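# Move bronze bushings from crate upright onto turntable disc

## Task

Lift every bronze bushing out of the crate and stand each one on an open end directly on the turntable's disc, not on the central hub. Steel bushings must stay in the crate. Do not end the scene while any bushing is still being carried round on the disc. The crate must stay level and inside its corner guides. The result only counts if it holds with the robot letting go. Nothing the robot is touching at the end may settle by more than about a fingernail's width once left alone. Nothing may be dropped or pushed off the table.

## Robot and tools

Robot: one UR3e arm with a Robotiq 2F-85 parallel gripper. The fingers point along the gripper's +z axis and close along its y axis. A flat block about 9 cm long sticks out from the wrist 3 axis toward the gripper's +x and turns with it; watch its clearance.

Frame: the scene frame has its origin on the table top under the arm base, +z up, +x forward, +y to the left when looking along +x. The base may be slightly tilted. end_effector_position (metres) is the point midway between the pads when closed. Closed fingertips reach about 19 mm past it, open ones about 6 mm. Closing moves the tips about 13 mm farther from the wrist, so leave that gap above surfaces. Reported hand position gets less accurate at long reach.

Joint order, used in every row and every per-joint list in results: elbow, shoulder lift, shoulder pan, wrist 1, wrist 2, wrist 3. Stated ranges in rad: elbow 0 to 3.142, shoulder lift -6.283 to 6.283, shoulder pan -3.142 to 3.142, wrists -6.283 to 6.283. Real ends can differ by 0.010 rad.

A row is 9 numbers, each in [-1, 1]: six joint displacements in the order above, then gripper position, force_limit, speed. The joint numbers are offsets, not poses, measured from the joint angles at the start of the action, not from the previous row. They are scaled: 1.0 equals 1.989 rad for elbow, shoulder lift and shoulder pan, and 3.977 rad for the three wrists. The gripper position is absolute: +1 is fully open (85 mm), about -0.8 is where the pads touch, and -1 keeps closing until blocked. force_limit sets pad force, roughly 20 N at -1, 128 N at 0, 235 N at +1 on a 40 mm part. speed sets how fast the gap changes, roughly 20, 85 and 150 mm/s at -1, 0 and +1. Faster closing adds a little force.

execute_actions(actions): a list of up to 15 actions. Each action is a table of up to 15 rows, one row per control step of 1/30 s. A shorter table repeats its final row to fill 15 steps. There is one arm, so each row is that arm's 9 numbers. For the first action in a call, offsets start from the last reported angles. An action that pushes a joint more than 0.010 rad beyond its range is refused. A malformed action, or a bad first action, rejects the whole call. An empty list just returns the state and images.

move(target, speed, blocking): target is one 9-number row. Its offsets are counted from the Joint positions in the latest result that shows them. speed is the top rate in rad/s for the joint with the longest way, from 0.01 to 2 (default 0.5). Paths take 0.5 to 10 s, all joints finishing together, so the hand follows a curve. Gripper numbers are applied at the start. The result adds a move: line giving the outcome (done, off_target, moving, held, fault), limits=held or limits=none, and the joint farthest from its target. With blocking=false you get a reply after 0.5 s. Other moves and execute_actions are refused until the move has ended, so use wait or stop first. Moves do not avoid obstacles. The arm is stiff, so aiming even slightly into a firm surface can trigger a fault.

wait(seconds): 0 to 10 s. The arm holds its last command, and any running move continues. stop: brakes a running move and needs some room to do so. The fingers are not stopped. zoom_image(camera, region): camera is cam_high, cam_low or cam_wrist. region is [x0, y0, x1, y1] in image pixels from the top-left, at most 504 by 504. cam_high and cam_low are 896x504, and cam_wrist is 504x504. read_manual only gives licence text. finished_scene(scene) ends the current scene for good and reports success, so only call it once everything is settled.

Motion limits: each joint's target is kept within 0.575 rad of its measured angle for the first three joints and 1.15 rad for the wrists. Targets are also scaled back if they would put the hand more than 100 mm from where it is. Large moves can therefore take several actions and may end short. Check Joint targets and resend the remainder. Commands lag about 0.17 s.

Results give the joint positions, velocities and targets in rad. They also give the hand pose (position and quaternion wxyz) and velocity, the gripper state, and Wrist force/torque in the gripper's own axes. These readings have an offset up to about 3.5 N and saturate near 30 N. "no reading" is normal at the start. Gripper object_status: 0 moving, 1 blocked while opening, 2 blocked while closing (a grip), 3 reached the target or pads met. position_measured counts run from 3 fully open, through 78 at 60 mm, 130 at 40 mm and 180 at 20 mm, to 230 with the pads together. To grip, send -1, keep sending it, and confirm status 2. Force or speed changes only apply after the position number changes by at least 0.01. Other result lines: "joint sent to its limit" means a joint stopped at its end. "joint command not followed" means the clearance check changed targets.

Avoid faults and spills. A joint torque reaching its load limit, or an outside force of 150 N, halts the arm for 10 s. Load limits in N m: elbow 26.3, shoulder lift and shoulder pan 50.7, wrists 8.46. Holding loads heats the motors: a MOTOR HOT warning comes at 70 °C and the brakes engage at 85 °C. Parts may be tugged or nudged unexpectedly. The world keeps running while you compose replies. Place parts gently rather than dropping or ramming them, do not bump or tip the crate, and release and back off before finishing.

Each tool is called after "Call:" by a JSON object that holds its "name" and its "arguments", one argument or row to a line.

## Session

Call:
{"name": "execute_actions", "arguments": {
  "actions": []
}}

Scene clock: 0.00 s.
end_effector_position=(+0.0728, +0.2495, +0.1879) position_measured=3 object_status=3 end_effector_quat_wxyz=(-0.195, +0.887, +0.419, +0.007) end_effector_velocity=(+0.000, +0.000, -0.000) end_effector_angular_velocity=(-0.000, -0.000, -0.001)
Joint names: [elbow, shoulder lift, shoulder pan, wrist 1, wrist 2, wrist 3]
Joint positions: [ 2.514 -2.61   1.137 -2.017 -1.591  3.097]
Joint velocities: [-0.    -0.    -0.001  0.     0.    -0.   ]
Motor temperatures (°C, as the motors report them): [38 32 32 43 43 38]
Wrist force (N, on the end effector, along its own x y z axes, offset not removed): no reading
Wrist torque (N m, same axes, about the end effector's origin, offset not removed): no reading
Joint targets: [2.514 -2.610 1.137 -2.017 -1.591 3.097]

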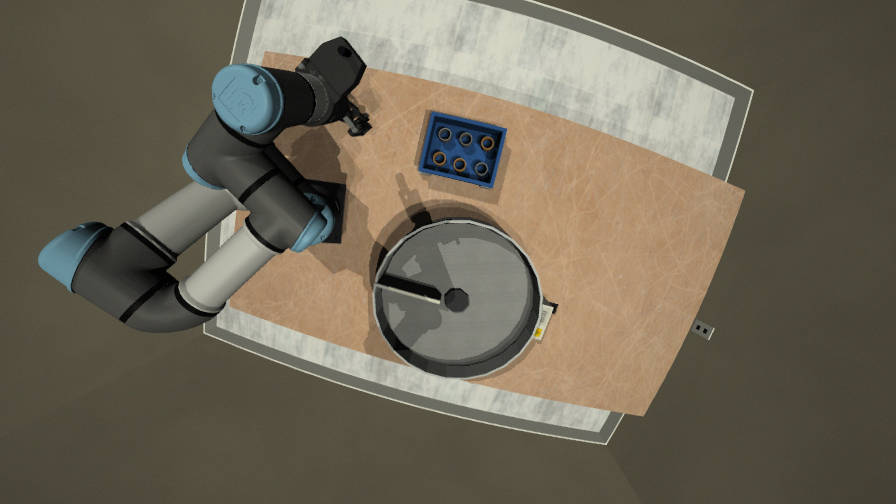

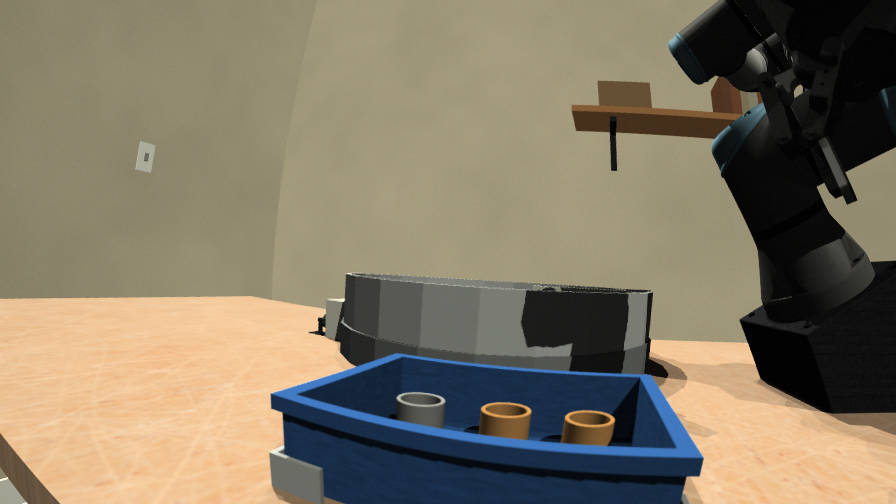

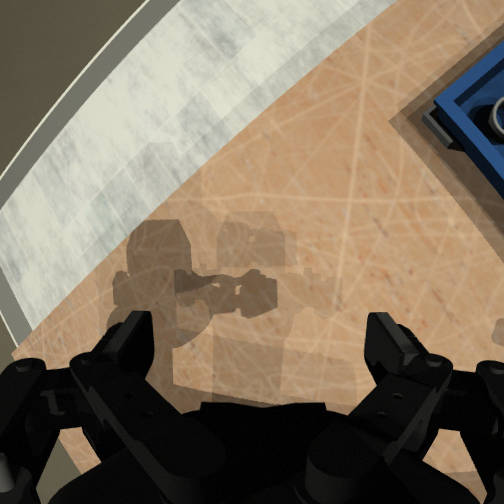

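Call:
{"name": "zoom_image", "arguments": {
  "camera": "cam_high",
  "region": [360, 100, 600, 390]
}}

Call:
{"name": "zoom_image", "arguments": {
  "camera": "cam_low",
  "region": [260, 250, 720, 504]
}}

Region (360, 100, 600, 390) of cam_high's 896x504 image, scaled by 1.738, with more detail than that image has; it fills the left 417 columns of this view, and the rest is white.

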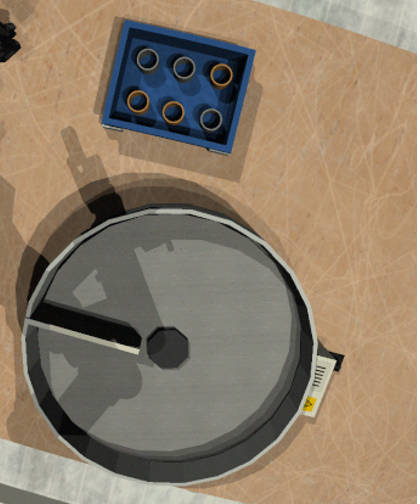

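Region (260, 250, 720, 504) of cam_low's 896x504 image, scaled by 1.096, with more detail than that image has; it fills the top 278 rows of this view, and the rest is white.

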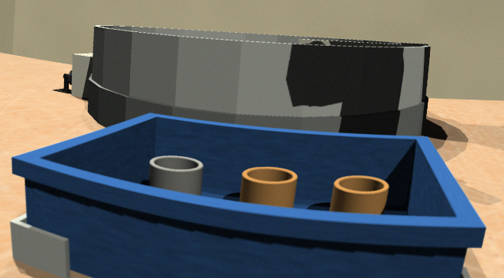

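Call:
{"name": "move", "arguments": {
  "target": [-0.233,0.2951,-0.2982,-0.0219,-0.0242,-0.3274,0.1,0,0],
  "speed": 1
}}

Scene clock: 70.50 s.
end_effector_position=(+0.3065, +0.2058, +0.1309) position_measured=117 object_status=3 end_effector_quat_wxyz=(+0.000, +0.672, +0.740, -0.001) end_effector_velocity=(+0.001, -0.000, -0.000) end_effector_angular_velocity=(-0.001, -0.000, +0.002)
Joint names: [elbow, shoulder lift, shoulder pan, wrist 1, wrist 2, wrist 3]
Joint positions: [ 2.05  -2.023  0.545 -2.104 -1.688  1.795]
Joint velocities: [-0.001  0.001 -0.001 -0.    -0.001 -0.003]
Motor temperatures (°C, as the motors report them): [38 32 32 43 43 38]
Wrist force (N, on the end effector, along its own x y z axes, offset not removed): [0.2 1.3 -0.8]
Wrist torque (N m, same axes, about the end effector's origin, offset not removed): [0.19 -0.06 0.04]
Joint targets: [2.050 -2.023 0.544 -2.104 -1.688 1.794]
move: done; limits=none; farthest joint: the shoulder pan, 0.001 radians from its target (0.593 radians at the start)
camera_calibration (this result's frames):
cam_wrist: T_world_to_cam=[[0.993478, 0.113978, -0.00326808, -0.329635], [0.111416, -0.964252, 0.240426, 0.167186], [0.0242521, -0.239222, -0.970662, 0.318027], [0, 0, 0, 1]] pos_world=[0.301145, 0.27486, 0.267424]

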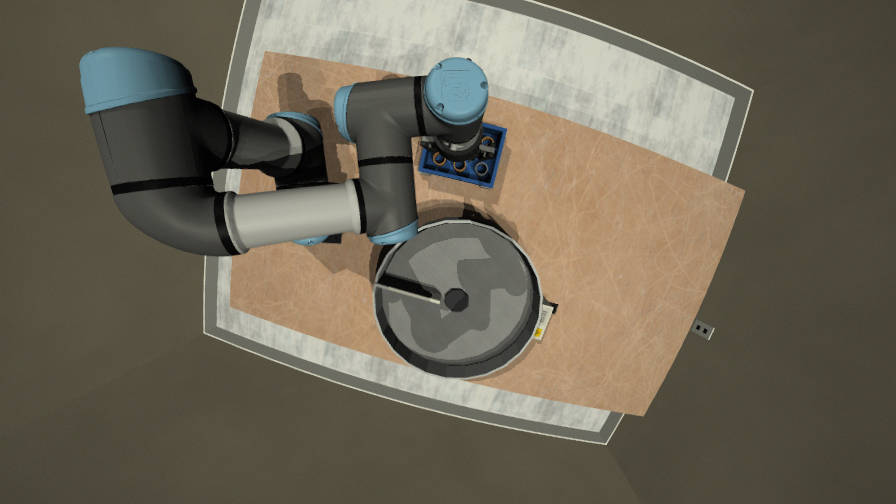

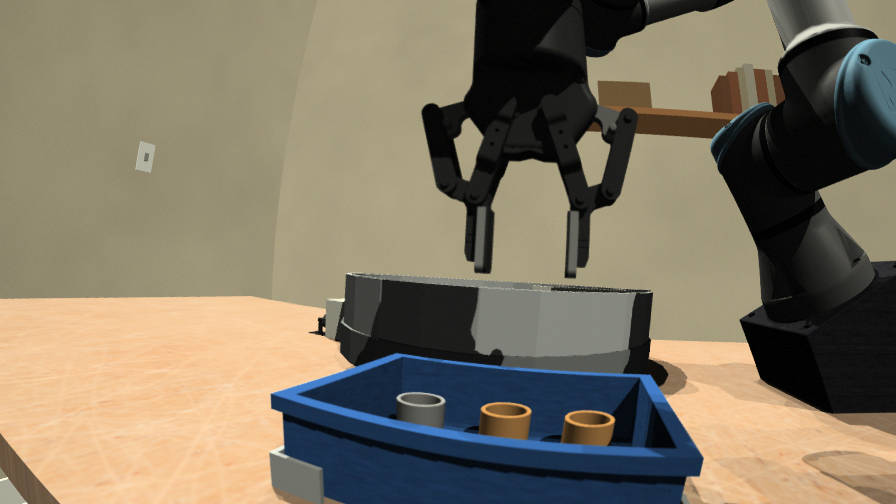

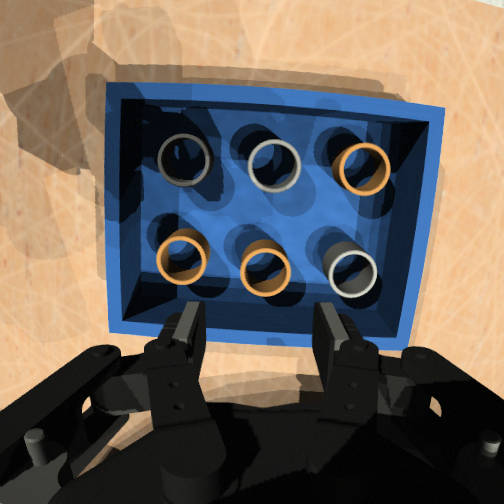

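Call:
{"name": "move", "arguments": {
  "target": [0.1116,0.1692,-0.0267,-0.1415,0.0066,0.0128,0.1,0,0],
  "speed": 0.4
}}

Call:
{"name": "execute_actions", "arguments": {
  "actions": [
    [[0,0,0,0,0,0,-1,-0.5,0]],
    [[0,0,0,0,0,0,-1,-0.5,0]]
  ]
}}

Scene clock: 79.40 s.
end_effector_position=(+0.3063, +0.2056, +0.0286) position_measured=117 object_status=3 end_effector_quat_wxyz=(-0.000, +0.708, +0.707, -0.001) end_effector_velocity=(-0.000, +0.000, -0.000) end_effector_angular_velocity=(+0.000, -0.000, -0.000)
Joint names: [elbow, shoulder lift, shoulder pan, wrist 1, wrist 2, wrist 3]
Joint positions: [ 2.272 -1.686  0.491 -2.667 -1.661  1.845]
Joint velocities: [ 0.001  0.001  0.    -0.002  0.     0.   ]
Motor temperatures (°C, as the motors report them): [38 32 32 43 43 38]
Wrist force (N, on the end effector, along its own x y z axes, offset not removed): [1.6 2.6 0.0]
Wrist torque (N m, same axes, about the end effector's origin, offset not removed): [0.38 -0.28 -0.02]
Joint targets: [2.272 -1.686 0.491 -2.667 -1.661 1.845]
move: done; limits=none; farthest joint: the shoulder pan, 0.000 radians from its target (0.053 radians at the start)
camera_calibration (this result's frames):
cam_wrist: T_world_to_cam=[[0.999853, 0.0167612, -0.00367025, -0.311737], [0.017152, -0.970553, 0.240276, 0.221778], [0.000465131, -0.240303, -0.970698, 0.226197], [0, 0, 0, 1]] pos_world=[0.307782, 0.274828, 0.165137]

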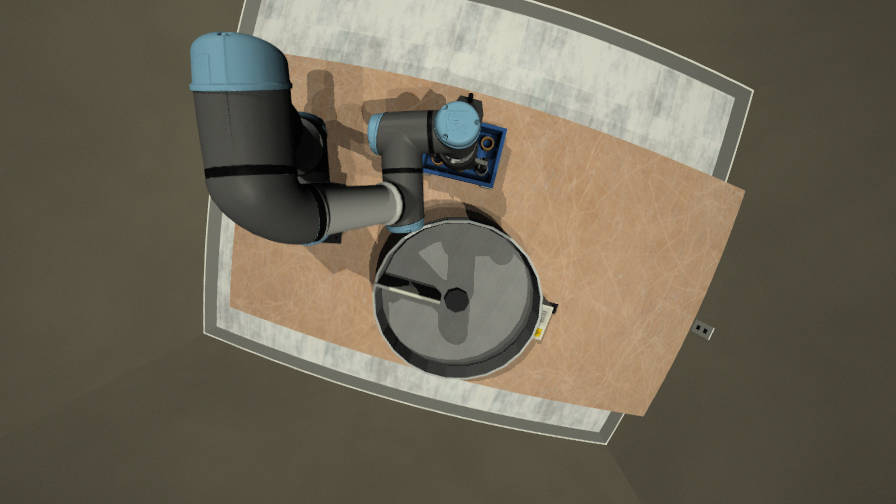

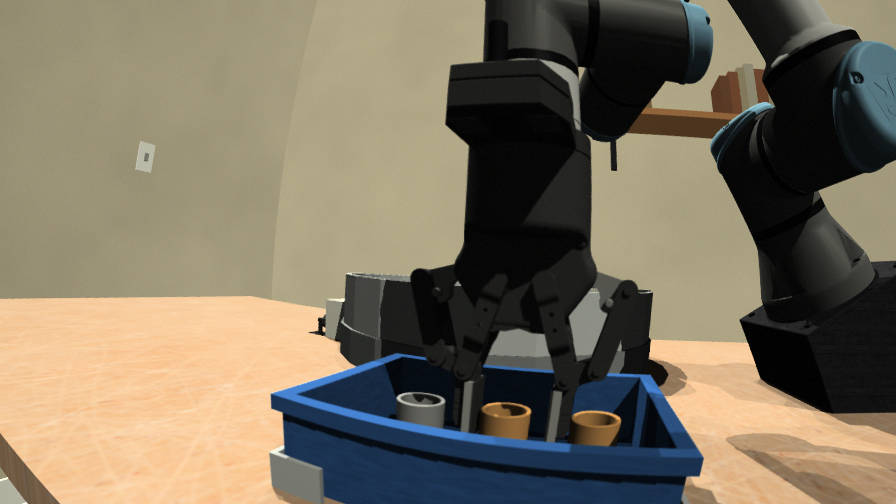

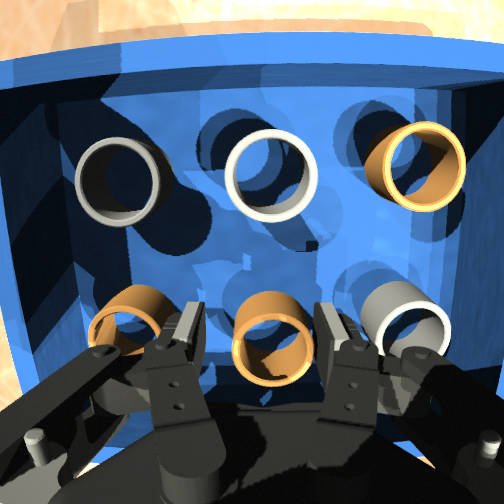

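Scene clock: 80.40 s.
end_effector_position=(+0.3063, +0.2056, +0.0286) position_measured=154 object_status=2 end_effector_quat_wxyz=(-0.000, +0.708, +0.707, -0.001) end_effector_velocity=(+0.000, -0.000, -0.000) end_effector_angular_velocity=(-0.001, +0.000, -0.000)
Joint names: [elbow, shoulder lift, shoulder pan, wrist 1, wrist 2, wrist 3]
Joint positions: [ 2.272 -1.686  0.491 -2.667 -1.661  1.845]
Joint velocities: [ 0.     0.    -0.001  0.    -0.001  0.   ]
Motor temperatures (°C, as the motors report them): [38 32 32 43 43 38]
Wrist force (N, on the end effector, along its own x y z axes, offset not removed): [1.0 -0.6 -14.1]
Wrist torque (N m, same axes, about the end effector's origin, offset not removed): [0.30 -0.34 0.06]
Joint targets: [2.272 -1.686 0.491 -2.667 -1.661 1.845]
camera_calibration (this result's frames):
cam_wrist: T_world_to_cam=[[0.999853, 0.0167473, -0.00365741, -0.311733], [0.0171355, -0.970557, 0.240262, 0.221789], [0.000474032, -0.24029, -0.970701, 0.226181], [0, 0, 0, 1]] pos_world=[0.30778, 0.274828, 0.165127]

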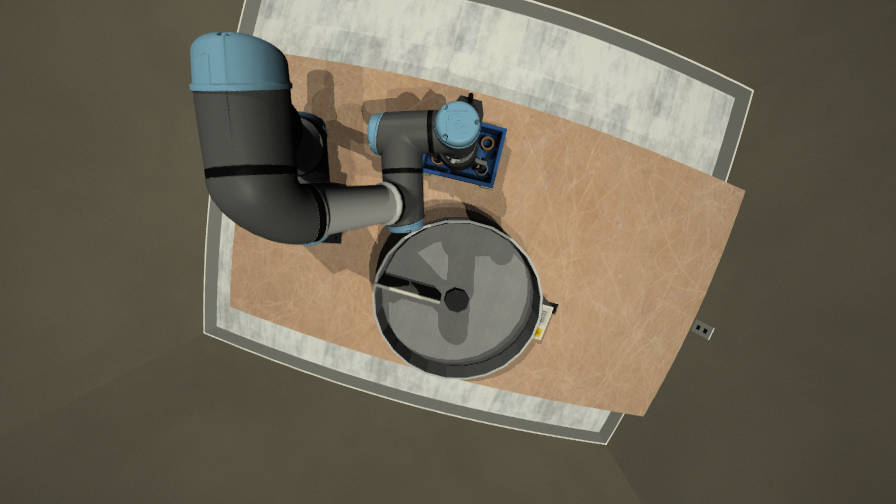

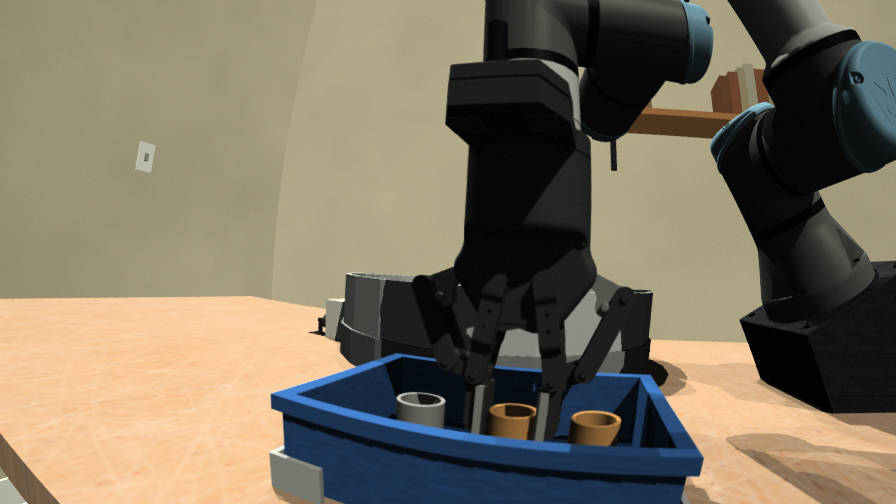

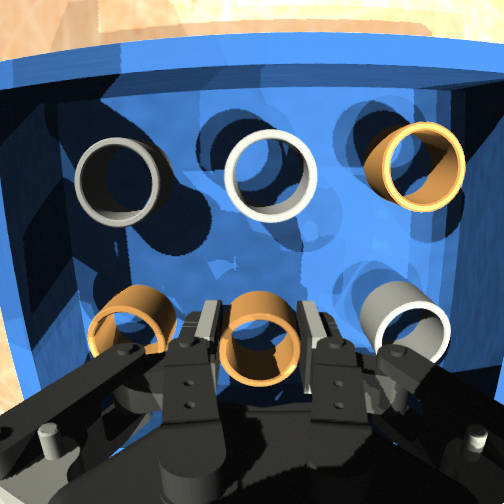

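Call:
{"name": "move", "arguments": {
  "target": [-0.162,-0.1932,0.037,0.1791,-0.009,-0.0163,-1,-0.5,0],
  "speed": 0.6
}}

Call:
{"name": "move", "arguments": {
  "target": [-0.1071,-0.0325,-0.6127,0.1174,0.137,0,-1,-0.5,0],
  "speed": 0.8
}}

Scene clock: 94.17 s.
end_effector_position=(+0.3067, +0.2059, +0.1609) position_measured=154 object_status=2 end_effector_quat_wxyz=(+0.000, +0.660, +0.751, -0.001) end_effector_velocity=(-0.000, +0.000, +0.000) end_effector_angular_velocity=(+0.000, +0.001, +0.001)
Joint names: [elbow, shoulder lift, shoulder pan, wrist 1, wrist 2, wrist 3]
Joint positions: [ 1.95  -2.07   0.565 -1.955 -1.697  1.781]
Joint velocities: [-0.    -0.002  0.     0.002  0.    -0.   ]
Motor temperatures (°C, as the motors report them): [38 32 32 43 43 38]
Wrist force (N, on the end effector, along its own x y z axes, offset not removed): [0.7 2.3 0.8]
Wrist torque (N m, same axes, about the end effector's origin, offset not removed): [0.34 -0.15 0.03]
Joint targets: [1.950 -2.071 0.565 -1.955 -1.697 1.781]
move: done; limits=none; farthest joint: the wrist 3, 0.001 radians from its target (0.065 radians at the start)
camera_calibration (this result's frames):
cam_wrist: T_world_to_cam=[[0.989341, 0.145589, -0.00278273, -0.335024], [0.141998, -0.960352, 0.23992, 0.150003], [0.0322573, -0.237758, -0.970789, 0.344392], [0, 0, 0, 1]] pos_world=[0.299044, 0.274713, 0.297411]

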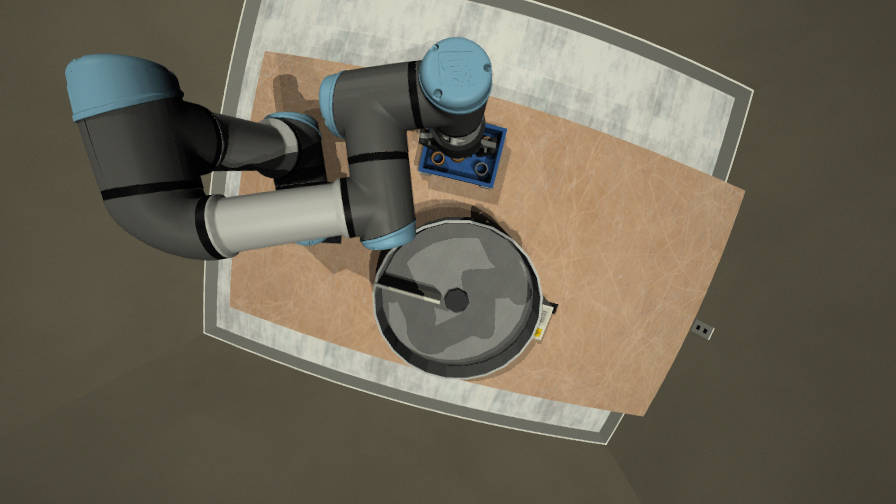

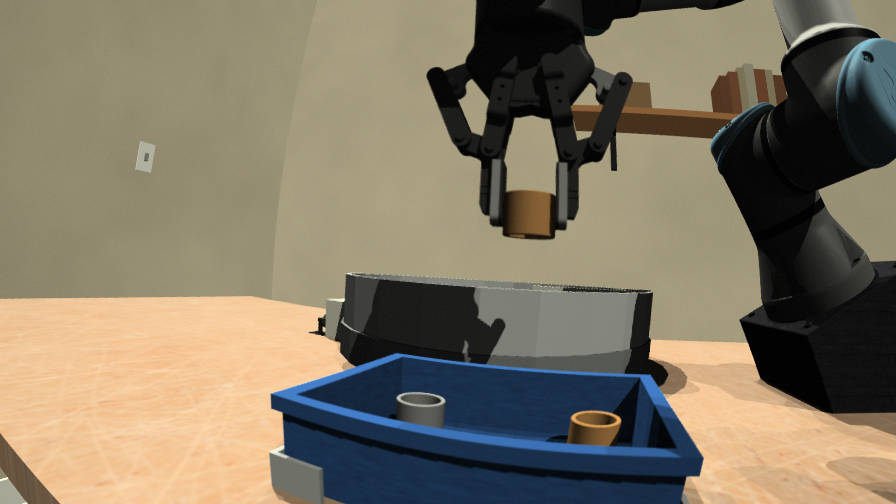

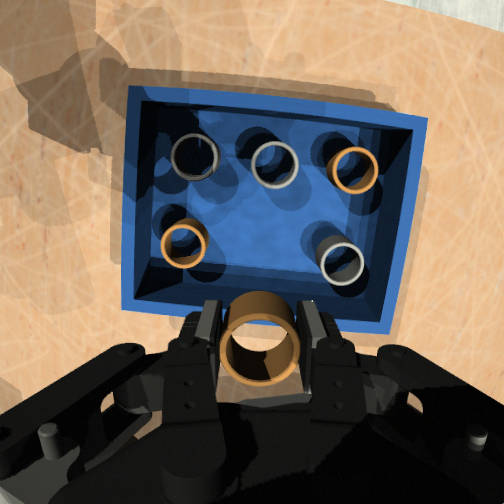

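Scene clock: 96.43 s.
end_effector_position=(+0.4005, -0.0004, +0.1605) position_measured=154 object_status=2 end_effector_quat_wxyz=(+0.000, +0.958, +0.286, -0.001) end_effector_velocity=(+0.000, -0.000, +0.000) end_effector_angular_velocity=(+0.000, -0.000, -0.002)
Joint names: [elbow, shoulder lift, shoulder pan, wrist 1, wrist 2, wrist 3]
Joint positions: [ 1.737 -2.135 -0.653 -1.488 -1.152  1.781]
Joint velocities: [-0.     0.    -0.002  0.001  0.001 -0.   ]
Motor temperatures (°C, as the motors report them): [38 32 32 43 43 38]
Wrist force (N, on the end effector, along its own x y z axes, offset not removed): [0.7 1.8 -0.2]
Wrist torque (N m, same axes, about the end effector's origin, offset not removed): [0.24 -0.11 0.03]
Joint targets: [1.737 -2.135 -0.653 -1.488 -1.152 1.781]
move: done; limits=none; farthest joint: the shoulder pan, 0.000 radians from its target (1.218 radians at the start)
camera_calibration (this result's frames):
cam_wrist: T_world_to_cam=[[0.563449, -0.826147, -0.00230096, -0.227673], [-0.801615, -0.547387, 0.240377, 0.316622], [-0.199847, -0.133596, -0.970677, 0.38489], [0, 0, 0, 1]] pos_world=[0.45901, 0.0366428, 0.296971]

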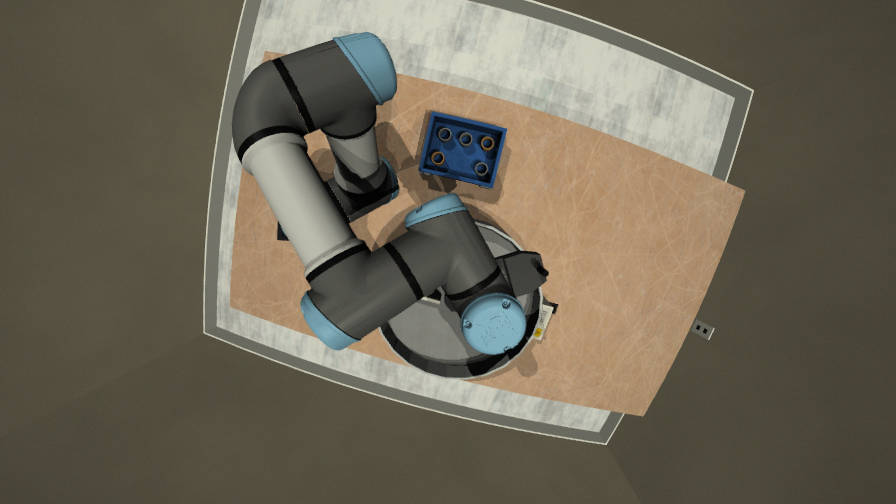

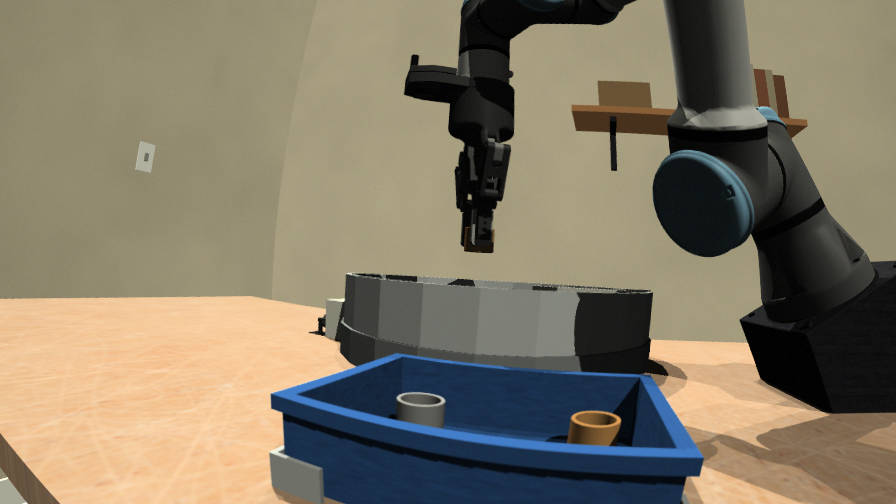

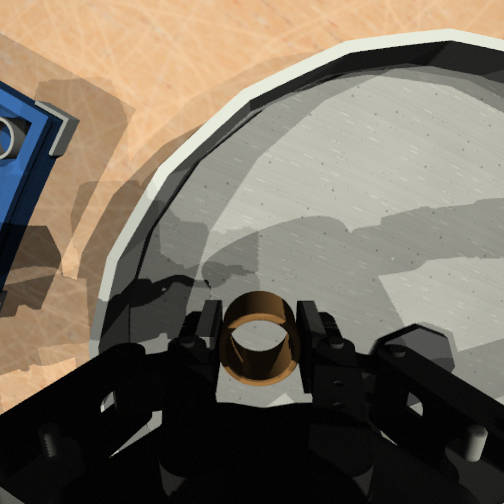

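Call:
{"name": "move", "arguments": {
  "target": [0.1569,0.0955,0.097,-0.1448,-0.017,0,-1,-0.5,0],
  "speed": 0.4
}}

Scene clock: 103.63 s.
end_effector_position=(+0.4004, -0.0010, +0.0708) position_measured=154 object_status=2 end_effector_quat_wxyz=(+0.000, +0.926, +0.378, -0.001) end_effector_velocity=(-0.000, -0.000, -0.000) end_effector_angular_velocity=(+0.000, +0.000, +0.000)
Joint names: [elbow, shoulder lift, shoulder pan, wrist 1, wrist 2, wrist 3]
Joint positions: [ 2.049 -1.945 -0.46  -2.064 -1.22   1.781]
Joint velocities: [ 0.001  0.001  0.001 -0.002 -0.    -0.   ]
Motor temperatures (°C, as the motors report them): [38 32 32 43 43 38]
Wrist force (N, on the end effector, along its own x y z axes, offset not removed): [-0.6 0.6 -30.0]
Wrist torque (N m, same axes, about the end effector's origin, offset not removed): [0.31 -0.46 0.04]
Joint targets: [2.049 -1.945 -0.460 -2.064 -1.220 1.781]
move: done; limits=none; farthest joint: the shoulder pan, 0.000 radians from its target (0.193 radians at the start)
camera_calibration (this result's frames):
cam_wrist: T_world_to_cam=[[0.713171, -0.700988, -0.00199506, -0.288148], [-0.679969, -0.692473, 0.241087, 0.288873], [-0.170381, -0.17058, -0.970501, 0.285908], [0, 0, 0, 1]] pos_world=[0.450636, 0.0468188, 0.207256]

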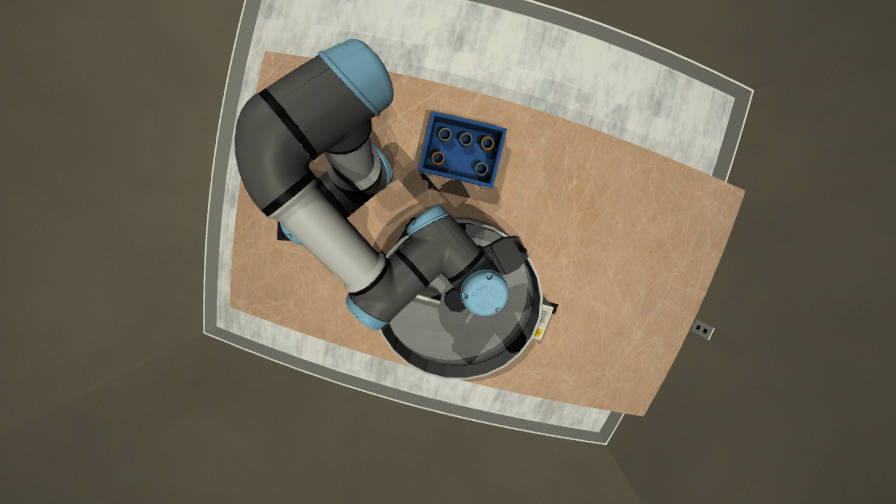

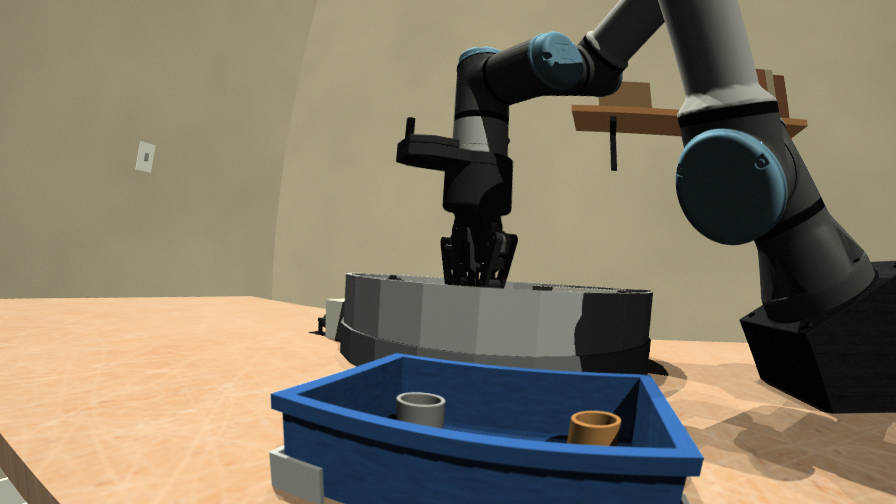

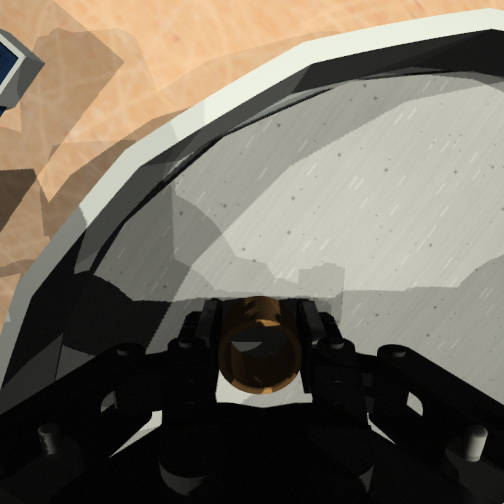

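Call:
{"name": "execute_actions", "arguments": {
  "actions": [
    [[0,0,0,0,0,0,0.2,0,0]],
    [[0,0,0,0,0,0,0.2,0,0]]
  ]
}}

Call:
{"name": "move", "arguments": {
  "target": [-0.1569,-0.0955,-0.097,0.1448,0.017,0,0.1,0,0],
  "speed": 0.8
}}

Scene clock: 107.53 s.
end_effector_position=(+0.4003, -0.0009, +0.0707) position_measured=104 object_status=3 end_effector_quat_wxyz=(+0.000, +0.926, +0.378, -0.001) end_effector_velocity=(+0.001, +0.000, +0.000) end_effector_angular_velocity=(-0.001, -0.001, +0.001)
Joint names: [elbow, shoulder lift, shoulder pan, wrist 1, wrist 2, wrist 3]
Joint positions: [ 2.049 -1.945 -0.46  -2.063 -1.22   1.781]
Joint velocities: [-0.002  0.     0.001 -0.     0.     0.   ]
Motor temperatures (°C, as the motors report them): [38 32 32 43 43 38]
Wrist force (N, on the end effector, along its own x y z axes, offset not removed): [0.2 1.6 0.4]
Wrist torque (N m, same axes, about the end effector's origin, offset not removed): [0.22 -0.07 0.02]
Joint targets: [2.049 -1.945 -0.460 -2.063 -1.220 1.781]
camera_calibration (this result's frames):
cam_wrist: T_world_to_cam=[[0.713093, -0.701065, -0.00241502, -0.288006], [-0.679967, -0.692463, 0.241122, 0.288865], [-0.170715, -0.170301, -0.970492, 0.285958], [0, 0, 0, 1]] pos_world=[0.450611, 0.0468166, 0.207172]

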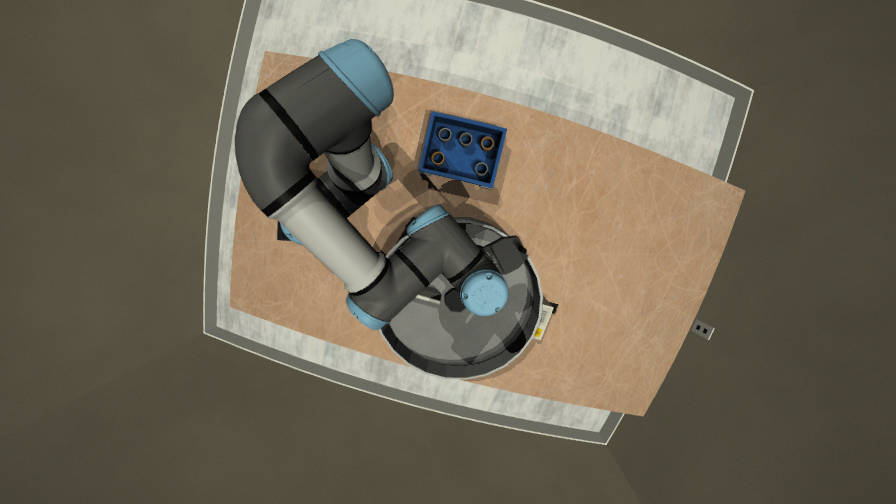

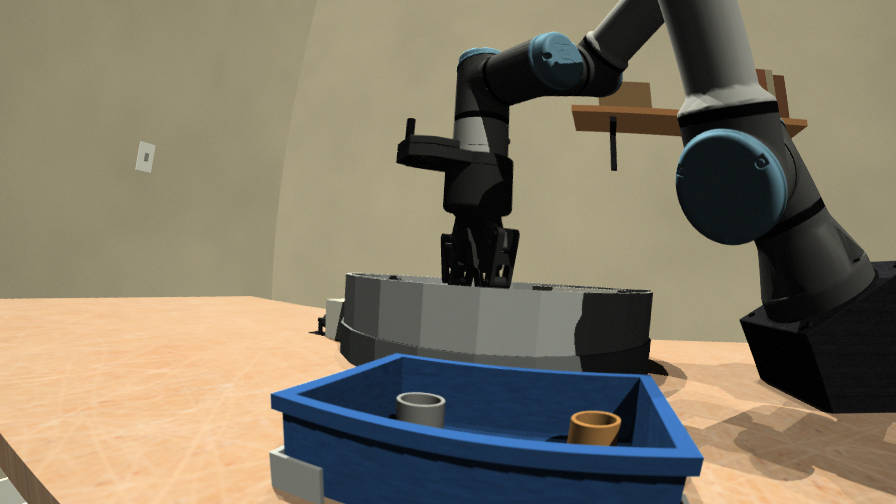

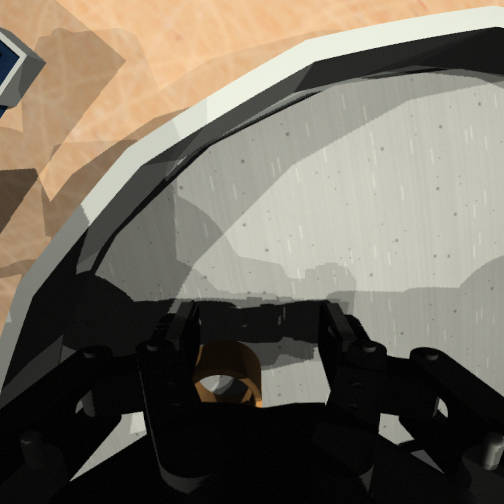

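Scene clock: 109.00 s.
end_effector_position=(+0.4004, -0.0003, +0.1604) position_measured=117 object_status=3 end_effector_quat_wxyz=(-0.000, +0.958, +0.286, -0.001) end_effector_velocity=(+0.000, -0.000, +0.000) end_effector_angular_velocity=(-0.001, -0.000, -0.001)
Joint names: [elbow, shoulder lift, shoulder pan, wrist 1, wrist 2, wrist 3]
Joint positions: [ 1.737 -2.135 -0.653 -1.488 -1.152  1.781]
Joint velocities: [-0.001 -0.001 -0.001  0.002  0.     0.   ]
Motor temperatures (°C, as the motors report them): [38 32 32 43 43 38]
Wrist force (N, on the end effector, along its own x y z axes, offset not removed): [0.3 1.2 0.7]
Wrist torque (N m, same axes, about the end effector's origin, offset not removed): [0.15 -0.06 -0.01]
Joint targets: [1.737 -2.135 -0.653 -1.488 -1.152 1.781]
move: done; limits=none; farthest joint: the wrist 1, 0.001 radians from its target (0.576 radians at the start)
camera_calibration (this result's frames):
cam_wrist: T_world_to_cam=[[0.563351, -0.826213, -0.0026576, -0.227527], [-0.801626, -0.547359, 0.240404, 0.316619], [-0.200079, -0.133301, -0.970669, 0.384921], [0, 0, 0, 1]] pos_world=[0.459003, 0.0366289, 0.29691]

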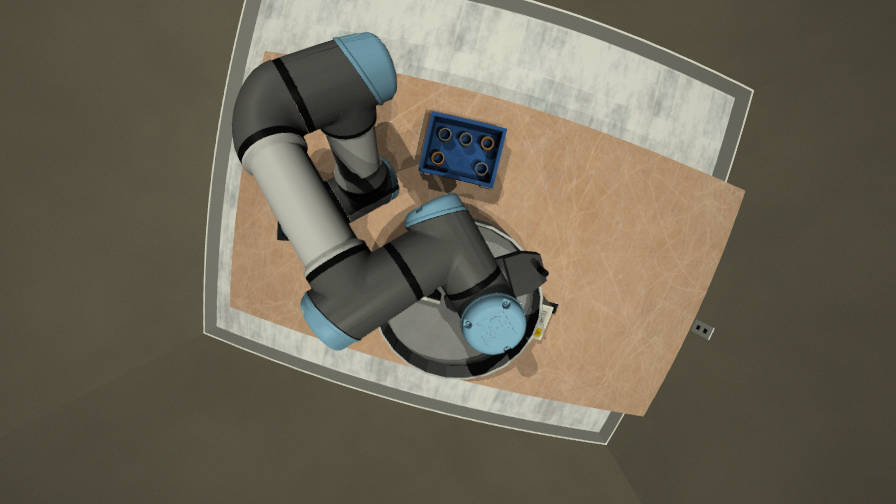

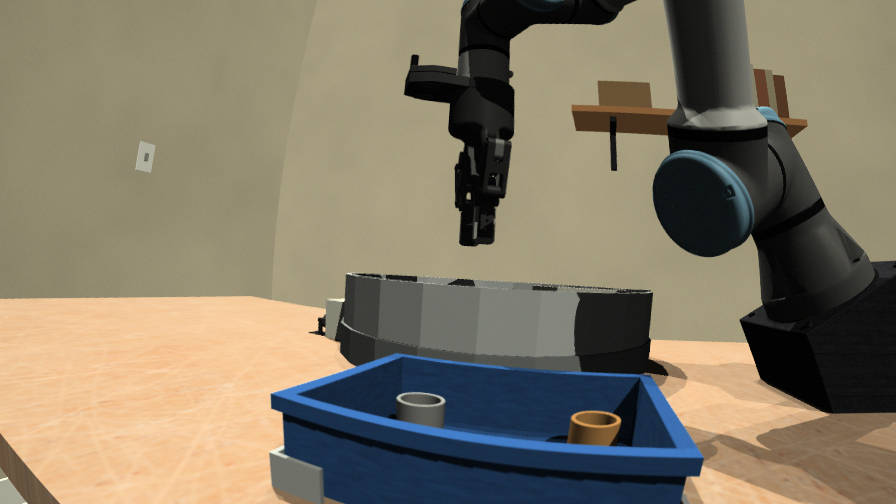

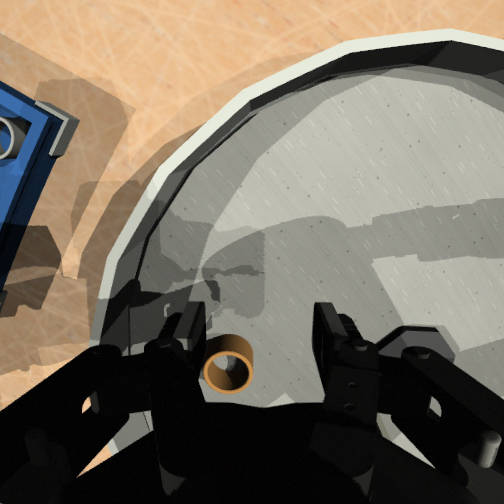

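Call:
{"name": "move", "arguments": {
  "target": [0.1906,-0.03,0.6811,-0.1228,-0.1535,0.0631,0.1,0,0],
  "speed": 1.2
}}

Call:
{"name": "move", "arguments": {
  "target": [0.1295,0.0969,-0.0431,-0.1165,0.0102,-0.0194,0.1,0,0],
  "speed": 0.6
}}

Scene clock: 121.73 s.
end_effector_position=(+0.2526, +0.2065, +0.1608) position_measured=117 object_status=3 end_effector_quat_wxyz=(+0.000, +0.708, +0.707, -0.001) end_effector_velocity=(-0.000, +0.000, +0.000) end_effector_angular_velocity=(+0.000, -0.000, +0.001)
Joint names: [elbow, shoulder lift, shoulder pan, wrist 1, wrist 2, wrist 3]
Joint positions: [ 2.116 -2.195  0.701 -1.976 -1.763  2.032]
Joint velocities: [ 0.001  0.     0.002 -0.001 -0.001  0.   ]
Motor temperatures (°C, as the motors report them): [38 32 32 43 43 38]
Wrist force (N, on the end effector, along its own x y z axes, offset not removed): [0.8 0.9 0.0]
Wrist torque (N m, same axes, about the end effector's origin, offset not removed): [0.13 -0.14 -0.01]
Joint targets: [2.116 -2.195 0.701 -1.976 -1.763 2.032]
move: done; limits=none; farthest joint: the shoulder pan, 0.000 radians from its target (1.355 radians at the start)
camera_calibration (this result's frames):
cam_wrist: T_world_to_cam=[[0.999855, 0.0166745, -0.00355981, -0.257576], [0.0170406, -0.970266, 0.241439, 0.191611], [0.000571904, -0.241465, -0.970409, 0.354899], [0, 0, 0, 1]] pos_world=[0.254071, 0.275904, 0.297218]

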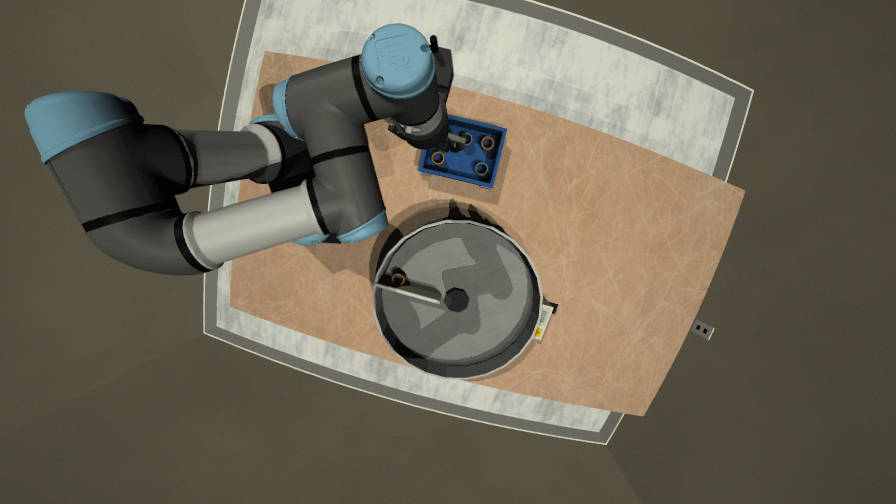

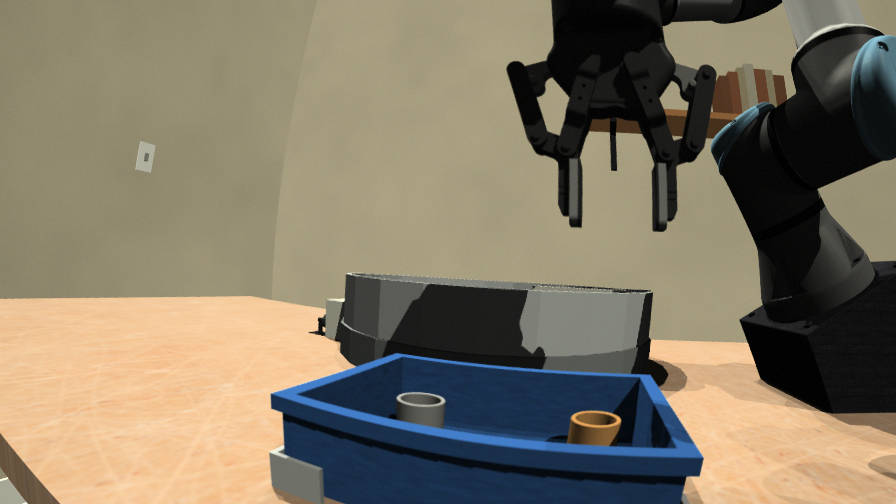

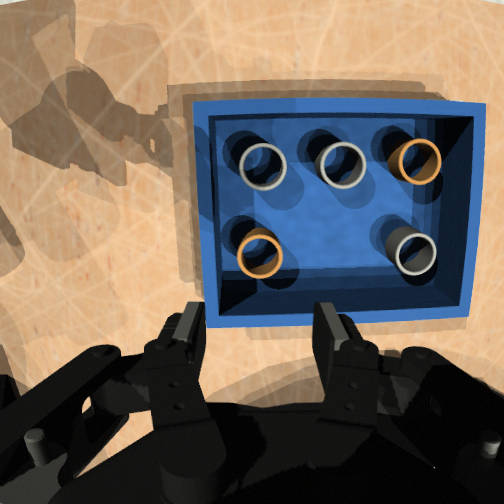

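Scene clock: 123.17 s.
end_effector_position=(+0.2525, +0.2065, +0.0807) position_measured=117 object_status=3 end_effector_quat_wxyz=(+0.000, +0.707, +0.707, -0.001) end_effector_velocity=(-0.000, -0.000, -0.001) end_effector_angular_velocity=(-0.001, +0.000, -0.001)
Joint names: [elbow, shoulder lift, shoulder pan, wrist 1, wrist 2, wrist 3]
Joint positions: [ 2.374 -2.002  0.615 -2.439 -1.722  1.954]
Joint velocities: [ 0.002  0.001 -0.002 -0.003  0.    -0.   ]
Motor temperatures (°C, as the motors report them): [38 32 32 43 43 38]
Wrist force (N, on the end effector, along its own x y z axes, offset not removed): [1.5 1.3 1.3]
Wrist torque (N m, same axes, about the end effector's origin, offset not removed): [0.14 -0.27 -0.01]
Joint targets: [2.374 -2.002 0.615 -2.439 -1.722 1.954]
move: done; limits=none; farthest joint: the shoulder pan, 0.000 radians from its target (0.086 radians at the start)
camera_calibration (this result's frames):
cam_wrist: T_world_to_cam=[[0.999847, 0.0170931, -0.00363242, -0.25783], [0.0174645, -0.970303, 0.241263, 0.210825], [0.00059938, -0.24129, -0.970453, 0.277169], [0, 0, 0, 1]] pos_world=[0.253942, 0.275849, 0.217178]

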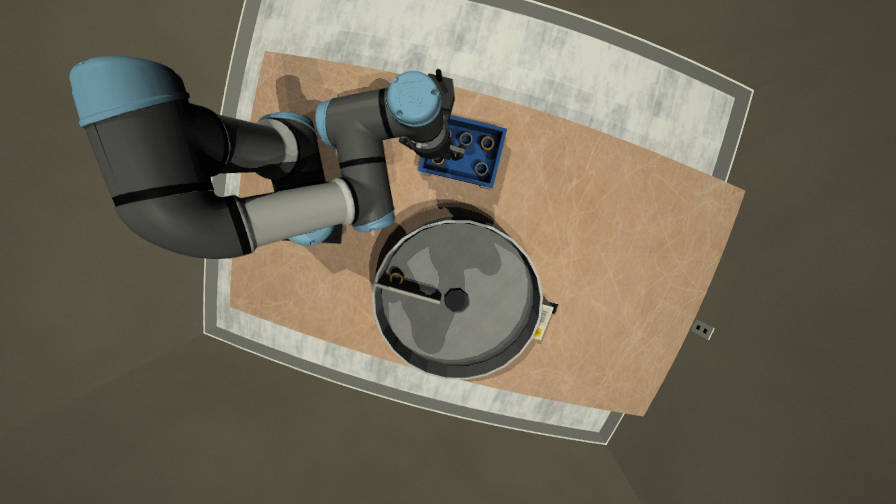

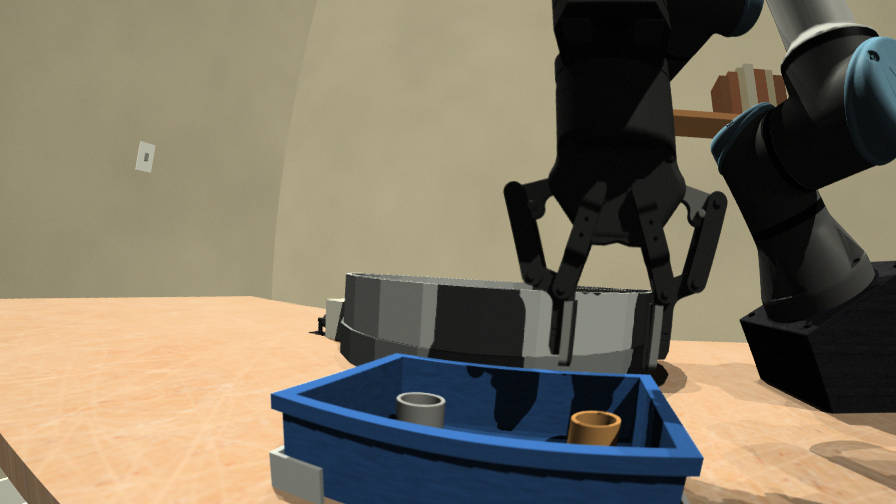

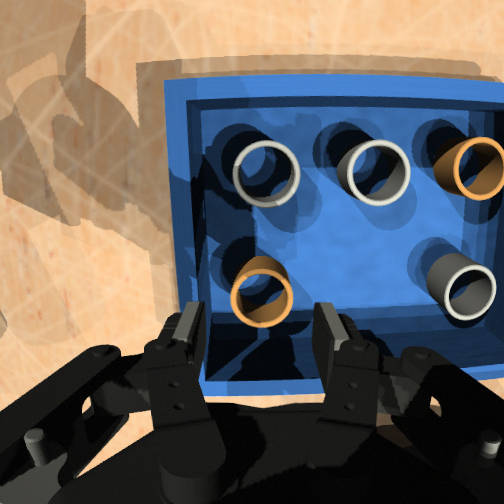

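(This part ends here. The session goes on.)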